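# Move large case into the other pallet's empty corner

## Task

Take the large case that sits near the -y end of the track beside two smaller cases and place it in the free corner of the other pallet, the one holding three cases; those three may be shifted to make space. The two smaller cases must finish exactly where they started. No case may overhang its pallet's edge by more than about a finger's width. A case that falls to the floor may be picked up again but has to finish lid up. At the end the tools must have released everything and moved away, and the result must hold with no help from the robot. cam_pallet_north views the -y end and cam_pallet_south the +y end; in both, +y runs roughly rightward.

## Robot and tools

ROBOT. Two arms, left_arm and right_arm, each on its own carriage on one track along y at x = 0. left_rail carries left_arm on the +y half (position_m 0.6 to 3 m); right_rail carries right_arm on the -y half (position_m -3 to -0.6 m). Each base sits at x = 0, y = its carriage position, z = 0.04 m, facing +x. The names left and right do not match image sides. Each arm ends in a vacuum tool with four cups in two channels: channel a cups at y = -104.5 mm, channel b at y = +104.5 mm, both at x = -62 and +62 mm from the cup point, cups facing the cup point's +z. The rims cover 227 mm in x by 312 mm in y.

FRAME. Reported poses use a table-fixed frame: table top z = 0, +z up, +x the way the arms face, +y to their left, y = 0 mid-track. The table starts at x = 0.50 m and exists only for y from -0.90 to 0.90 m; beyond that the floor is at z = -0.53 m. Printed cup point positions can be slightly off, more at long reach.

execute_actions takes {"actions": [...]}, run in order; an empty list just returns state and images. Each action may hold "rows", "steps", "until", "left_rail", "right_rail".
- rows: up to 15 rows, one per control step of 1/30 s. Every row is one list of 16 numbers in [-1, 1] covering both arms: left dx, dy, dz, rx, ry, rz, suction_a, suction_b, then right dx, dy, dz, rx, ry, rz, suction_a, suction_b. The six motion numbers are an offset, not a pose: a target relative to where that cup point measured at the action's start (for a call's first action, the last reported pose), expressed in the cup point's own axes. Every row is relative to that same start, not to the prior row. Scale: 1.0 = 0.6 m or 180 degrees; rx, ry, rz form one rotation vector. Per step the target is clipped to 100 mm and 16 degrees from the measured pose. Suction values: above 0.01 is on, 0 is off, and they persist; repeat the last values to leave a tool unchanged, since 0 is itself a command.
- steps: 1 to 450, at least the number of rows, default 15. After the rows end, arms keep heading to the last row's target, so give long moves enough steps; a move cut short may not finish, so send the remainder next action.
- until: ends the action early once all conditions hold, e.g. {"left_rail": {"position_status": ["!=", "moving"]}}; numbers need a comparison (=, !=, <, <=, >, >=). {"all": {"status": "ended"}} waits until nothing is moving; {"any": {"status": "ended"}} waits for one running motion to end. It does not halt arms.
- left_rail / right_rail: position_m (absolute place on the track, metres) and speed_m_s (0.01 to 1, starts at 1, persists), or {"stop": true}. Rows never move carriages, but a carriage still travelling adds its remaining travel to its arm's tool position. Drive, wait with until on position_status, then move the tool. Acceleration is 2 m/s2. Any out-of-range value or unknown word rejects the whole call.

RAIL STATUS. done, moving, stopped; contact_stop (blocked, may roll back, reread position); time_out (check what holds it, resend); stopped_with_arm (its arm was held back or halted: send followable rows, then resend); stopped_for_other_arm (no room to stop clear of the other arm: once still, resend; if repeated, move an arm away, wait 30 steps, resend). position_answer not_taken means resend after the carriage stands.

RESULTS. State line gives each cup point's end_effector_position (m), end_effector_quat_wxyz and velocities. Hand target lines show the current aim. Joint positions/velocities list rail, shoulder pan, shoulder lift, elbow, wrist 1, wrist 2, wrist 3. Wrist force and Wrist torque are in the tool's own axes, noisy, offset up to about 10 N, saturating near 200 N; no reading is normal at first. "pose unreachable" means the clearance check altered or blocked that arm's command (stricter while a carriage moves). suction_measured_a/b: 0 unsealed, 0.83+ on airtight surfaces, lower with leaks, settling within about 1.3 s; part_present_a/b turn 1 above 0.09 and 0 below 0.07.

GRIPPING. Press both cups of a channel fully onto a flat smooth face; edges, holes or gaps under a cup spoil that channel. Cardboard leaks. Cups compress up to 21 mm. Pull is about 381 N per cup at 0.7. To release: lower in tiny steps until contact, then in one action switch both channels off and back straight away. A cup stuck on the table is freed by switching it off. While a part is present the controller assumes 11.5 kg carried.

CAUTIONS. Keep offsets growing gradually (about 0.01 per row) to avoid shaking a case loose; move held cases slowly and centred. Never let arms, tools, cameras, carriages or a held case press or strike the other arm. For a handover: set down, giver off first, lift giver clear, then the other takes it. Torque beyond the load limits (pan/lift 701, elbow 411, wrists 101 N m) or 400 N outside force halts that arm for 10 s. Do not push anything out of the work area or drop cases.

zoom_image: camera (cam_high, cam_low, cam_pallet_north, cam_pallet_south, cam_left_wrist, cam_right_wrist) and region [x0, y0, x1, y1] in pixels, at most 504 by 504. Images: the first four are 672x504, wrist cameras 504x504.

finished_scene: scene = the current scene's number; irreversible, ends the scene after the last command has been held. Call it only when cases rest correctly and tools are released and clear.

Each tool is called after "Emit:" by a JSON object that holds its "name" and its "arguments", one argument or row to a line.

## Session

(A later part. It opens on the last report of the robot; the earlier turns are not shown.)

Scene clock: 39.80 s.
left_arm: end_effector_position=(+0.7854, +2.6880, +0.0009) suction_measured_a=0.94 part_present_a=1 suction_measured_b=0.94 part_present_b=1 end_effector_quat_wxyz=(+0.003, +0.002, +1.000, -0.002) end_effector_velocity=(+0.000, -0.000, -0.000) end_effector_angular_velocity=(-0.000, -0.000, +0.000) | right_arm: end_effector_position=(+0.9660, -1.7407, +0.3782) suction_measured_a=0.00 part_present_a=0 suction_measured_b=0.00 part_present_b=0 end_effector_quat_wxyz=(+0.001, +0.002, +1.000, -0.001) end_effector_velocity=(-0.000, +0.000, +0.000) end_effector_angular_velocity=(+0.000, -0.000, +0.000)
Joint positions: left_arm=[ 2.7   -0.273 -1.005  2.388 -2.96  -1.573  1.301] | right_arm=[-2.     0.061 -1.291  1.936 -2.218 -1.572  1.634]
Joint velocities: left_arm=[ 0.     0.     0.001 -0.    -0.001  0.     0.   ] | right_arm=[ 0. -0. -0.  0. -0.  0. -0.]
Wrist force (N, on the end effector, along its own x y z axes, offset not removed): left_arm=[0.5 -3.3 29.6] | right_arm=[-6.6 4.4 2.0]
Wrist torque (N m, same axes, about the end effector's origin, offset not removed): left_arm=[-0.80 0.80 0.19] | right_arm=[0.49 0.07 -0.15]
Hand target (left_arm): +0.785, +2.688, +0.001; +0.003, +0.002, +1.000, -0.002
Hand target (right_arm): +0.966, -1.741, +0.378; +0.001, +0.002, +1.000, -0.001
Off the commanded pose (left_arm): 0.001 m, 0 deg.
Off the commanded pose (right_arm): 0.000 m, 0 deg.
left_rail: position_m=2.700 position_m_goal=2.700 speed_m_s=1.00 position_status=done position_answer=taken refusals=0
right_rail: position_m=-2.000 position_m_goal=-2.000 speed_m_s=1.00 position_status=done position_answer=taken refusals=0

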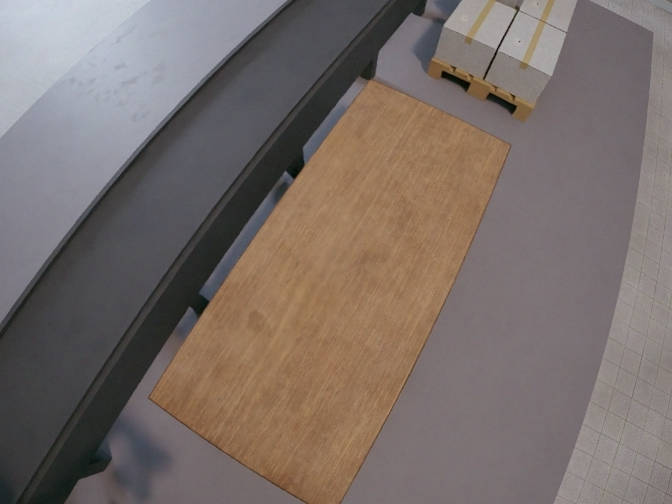

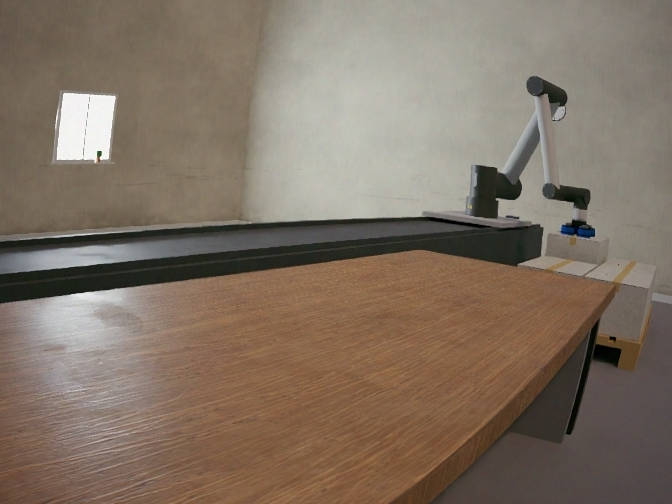

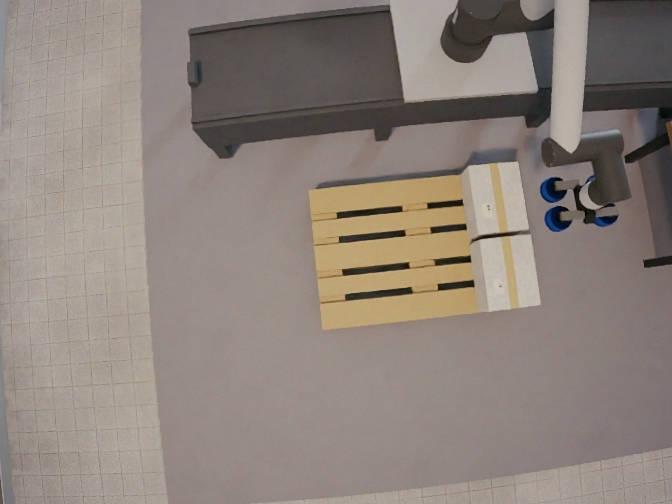

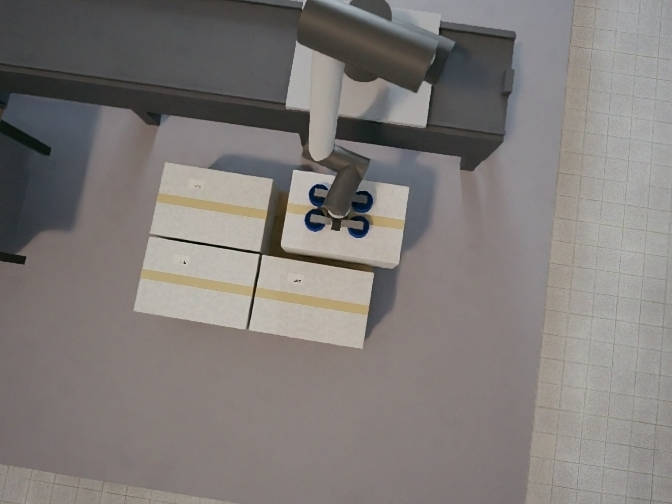

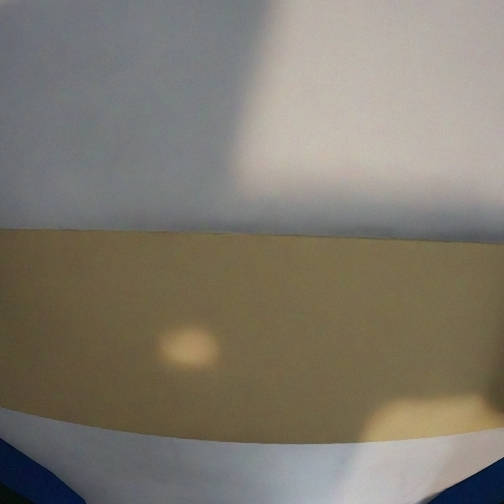

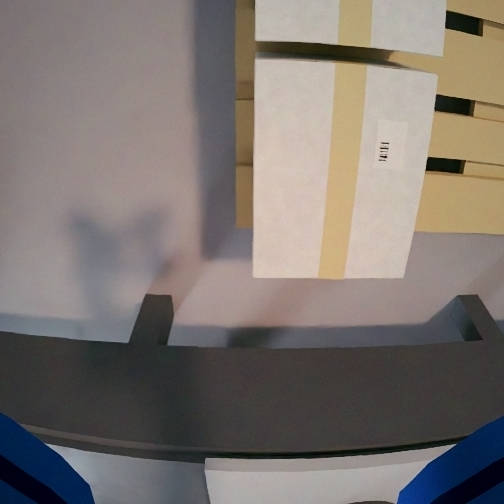

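Lower to just above the pallet, shift -y 0.08, +x 0.025.

Emit:
{"name": "execute_actions", "arguments": {
  "actions": [
    {"rows":[[-0.04,-0.13,0.185,0,0,0.005,1,1,0,0,0,0,0,0,0,0]],"steps":35}
  ]
}}

Emit:
{"name": "zoom_image", "arguments": {
  "camera": "cam_pallet_south",
  "region": [120,140,420,365]
}}

Scene clock: 41.07 s.
left_arm: end_effector_position=(+0.8097, +2.6095, -0.1099) suction_measured_a=0.94 part_present_a=1 suction_measured_b=0.94 part_present_b=1 end_effector_quat_wxyz=(+0.003, +0.010, +1.000, -0.002) end_effector_velocity=(+0.000, -0.000, -0.000) end_effector_angular_velocity=(+0.000, +0.000, -0.000) | right_arm: end_effector_position=(+0.9660, -1.7407, +0.3782) suction_measured_a=0.00 part_present_a=0 suction_measured_b=0.00 part_present_b=0 end_effector_quat_wxyz=(+0.001, +0.002, +1.000, -0.001) end_effector_velocity=(-0.000, +0.000, +0.000) end_effector_angular_velocity=(-0.000, -0.000, -0.000)
Joint positions: left_arm=[ 2.7   -0.36  -0.817  2.335 -3.095 -1.573  1.23 ] | right_arm=[-2.     0.061 -1.291  1.936 -2.218 -1.572  1.634]
Joint velocities: left_arm=[ 0. -0.  0. -0. -0.  0. -0.] | right_arm=[ 0.  0. -0.  0.  0. -0.  0.]
Wrist force (N, on the end effector, along its own x y z axes, offset not removed): left_arm=[1.5 1.4 28.8] | right_arm=[-5.8 6.6 0.7]
Wrist torque (N m, same axes, about the end effector's origin, offset not removed): left_arm=[-0.12 0.81 0.13] | right_arm=[0.81 -0.01 -0.15]
Hand target (left_arm): +0.810, +2.609, -0.110; +0.003, +0.010, +1.000, -0.002
Hand target (right_arm): +0.966, -1.741, +0.378; +0.001, +0.002, +1.000, -0.001
Off the commanded pose (left_arm): 0.000 m, 0 deg.
Off the commanded pose (right_arm): 0.000 m, 0 deg.
left_rail: position_m=2.700 position_m_goal=2.700 speed_m_s=1.00 position_status=done position_answer=taken refusals=0
right_rail: position_m=-2.000 position_m_goal=-2.000 speed_m_s=1.00 position_status=done position_answer=taken refusals=0

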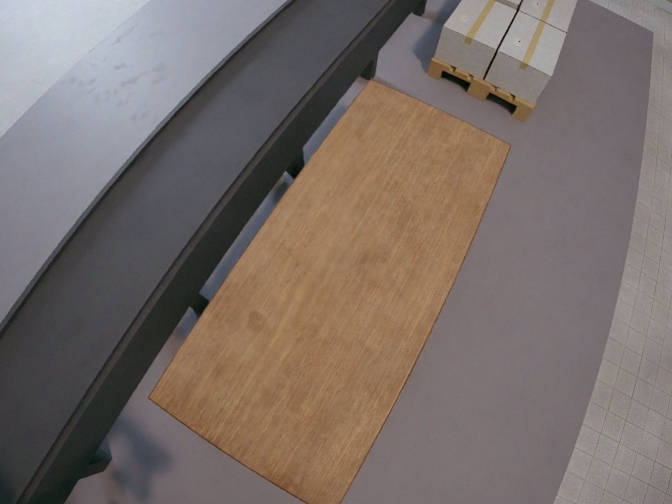

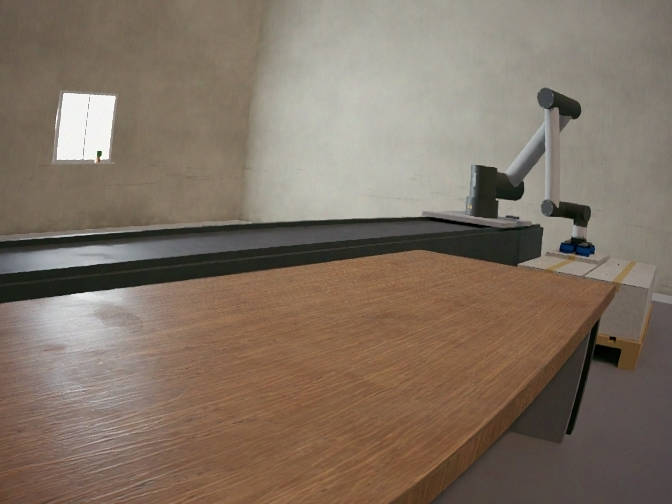

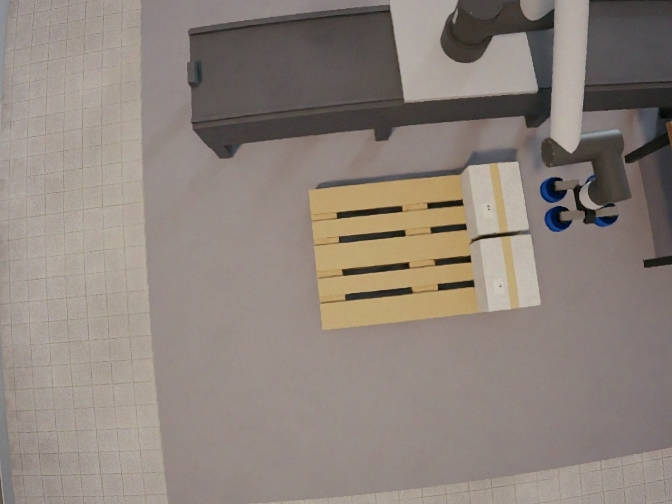

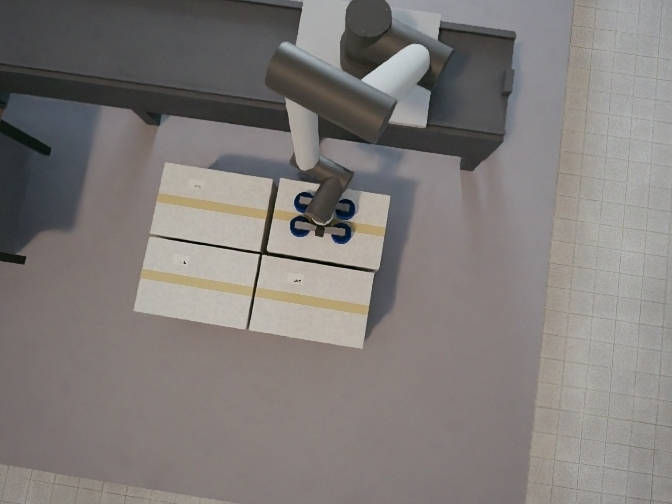

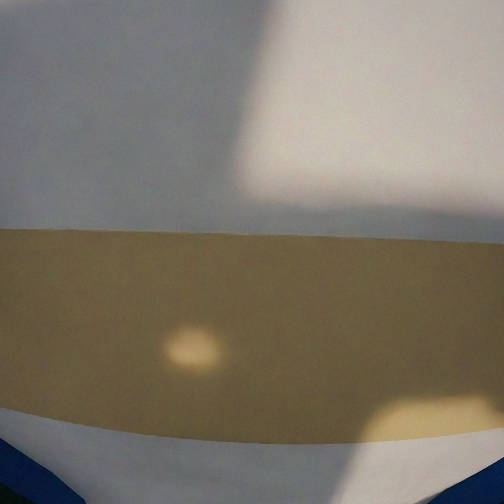

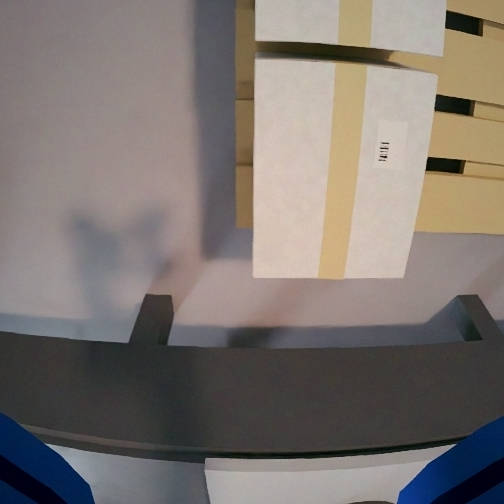

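Region (120, 140, 420, 365) of cam_pallet_south's 672x504 image, scaled by 1.680, with more detail than that image has; it fills the top 378 rows of this view, and the rest is white.

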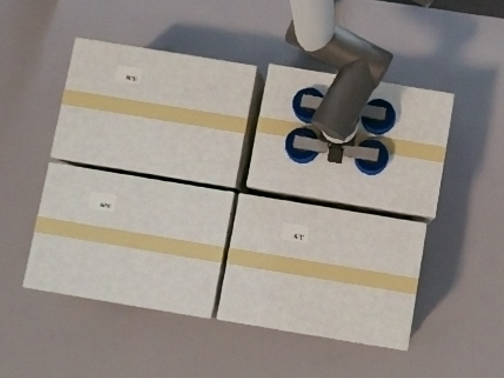

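Emit:
{"name": "execute_actions", "arguments": {
  "actions": [
    {"rows":[[-0.013,-0.035,0,0,0,0,1,1,0,0,0,0,0,0,0,0]],"steps":20},
    {"rows":[[0,0,0.025,0,0,0,1,1,0,0,0,0,0,0,0,0]],"steps":20},
    {"rows":[[0,0,-0.4,0,0,0,0,0,0,0,0,0,0,0,0,0]],"steps":30}
  ]
}}

Emit:
{"name": "zoom_image", "arguments": {
  "camera": "cam_pallet_south",
  "region": [120,140,420,365]
}}

Scene clock: 43.53 s.
left_arm: end_effector_position=(+0.8159, +2.5890, +0.1146) suction_measured_a=0.01 part_present_a=0 suction_measured_b=0.01 part_present_b=0 end_effector_quat_wxyz=(+0.003, +0.010, +1.000, -0.002) end_effector_velocity=(-0.000, -0.001, +0.008) end_effector_angular_velocity=(+0.001, +0.004, -0.000) | right_arm: end_effector_position=(+0.9660, -1.7407, +0.3782) suction_measured_a=0.00 part_present_a=0 suction_measured_b=0.00 part_present_b=0 end_effector_quat_wxyz=(+0.001, +0.002, +1.000, -0.001) end_effector_velocity=(-0.000, +0.000, +0.000) end_effector_angular_velocity=(+0.000, -0.000, +0.000)
Joint positions: left_arm=[ 2.7   -0.381 -1.163  2.316 -2.731 -1.573  1.209] | right_arm=[-2.     0.061 -1.291  1.936 -2.218 -1.572  1.634]
Joint velocities: left_arm=[ 0.    -0.001 -0.011 -0.004  0.019 -0.    -0.   ] | right_arm=[ 0.  0. -0.  0. -0.  0. -0.]
Wrist force (N, on the end effector, along its own x y z axes, offset not removed): left_arm=[3.2 -1.1 0.4] | right_arm=[-5.8 5.8 3.3]
Wrist torque (N m, same axes, about the end effector's origin, offset not removed): left_arm=[-0.01 -0.67 0.18] | right_arm=[0.71 -0.05 -0.15]
Hand target (left_arm): +0.816, +2.589, +0.116; +0.003, +0.010, +1.000, -0.002
Hand target (right_arm): +0.966, -1.741, +0.378; +0.001, +0.002, +1.000, -0.001
Off the commanded pose (left_arm): 0.001 m, 0 deg.
Off the commanded pose (right_arm): 0.000 m, 0 deg.
left_rail: position_m=2.700 position_m_goal=2.700 speed_m_s=1.00 position_status=done position_answer=taken refusals=0
right_rail: position_m=-2.000 position_m_goal=-2.000 speed_m_s=1.00 position_status=done position_answer=taken refusals=0

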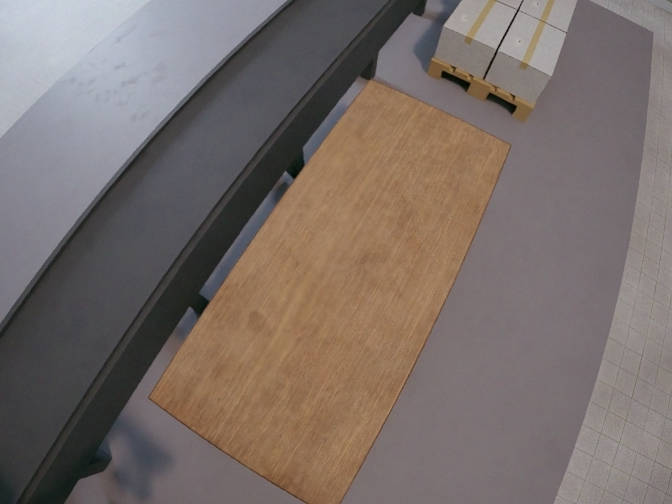

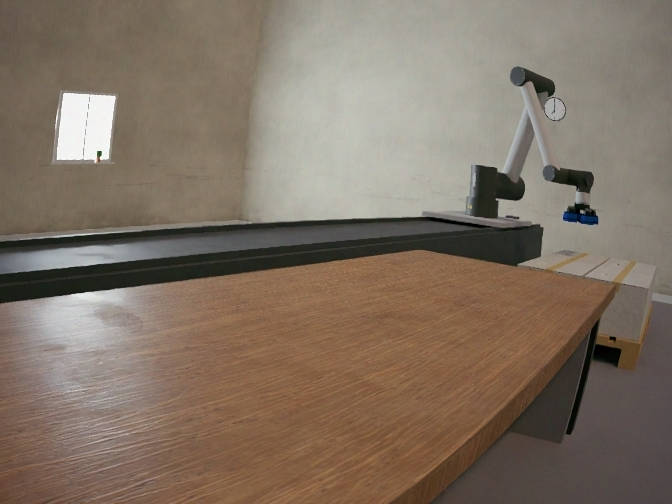

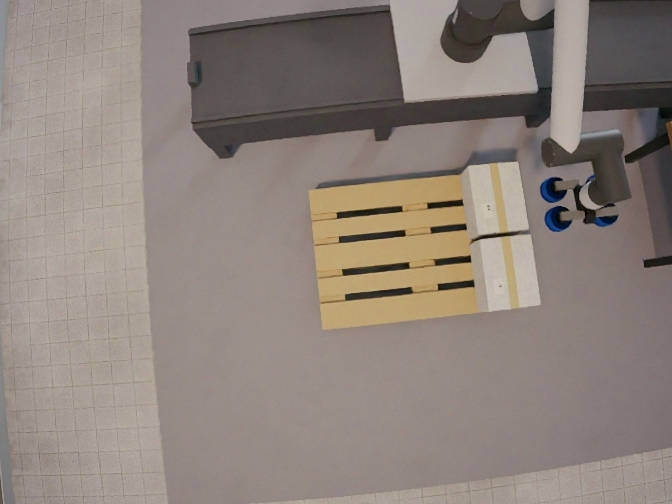

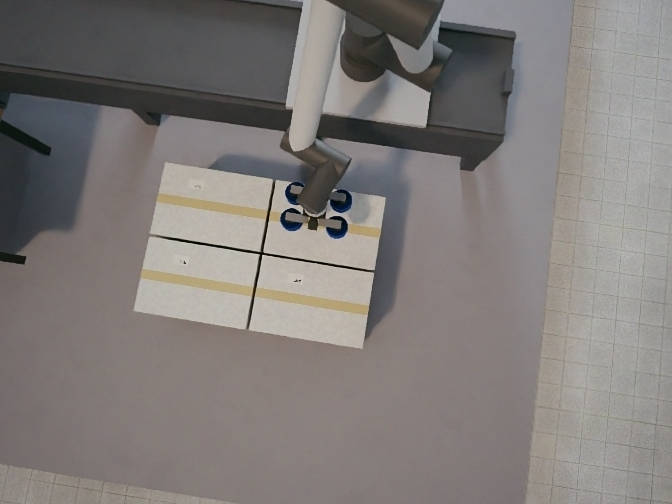

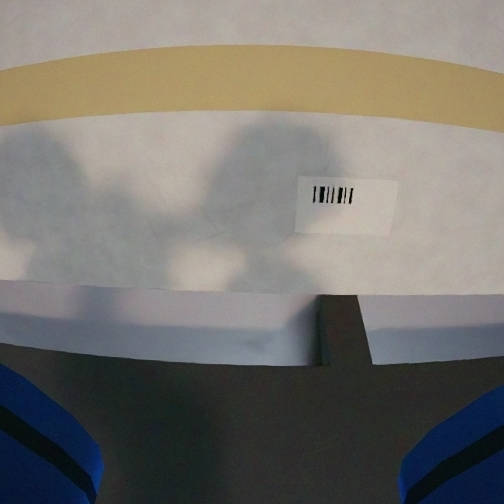

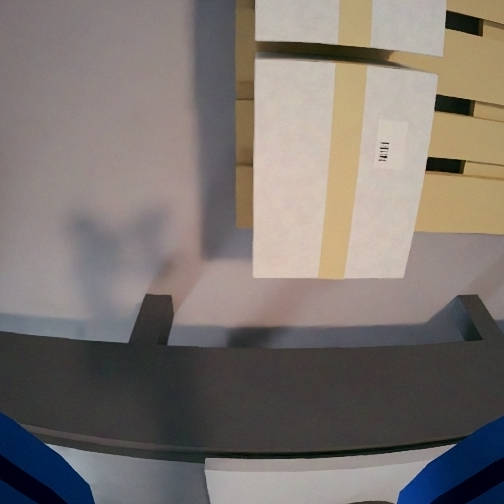

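Region (120, 140, 420, 365) of cam_pallet_south's 672x504 image, scaled by 1.680, with more detail than that image has; it fills the top 378 rows of this view, and the rest is white.

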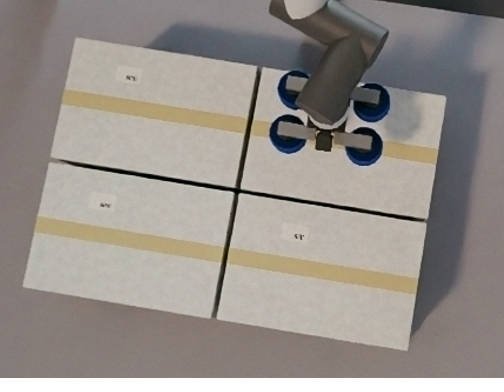

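Emit:
{"name": "finished_scene", "arguments": {
  "scene": 1
}}

The scene is finished: the task was done.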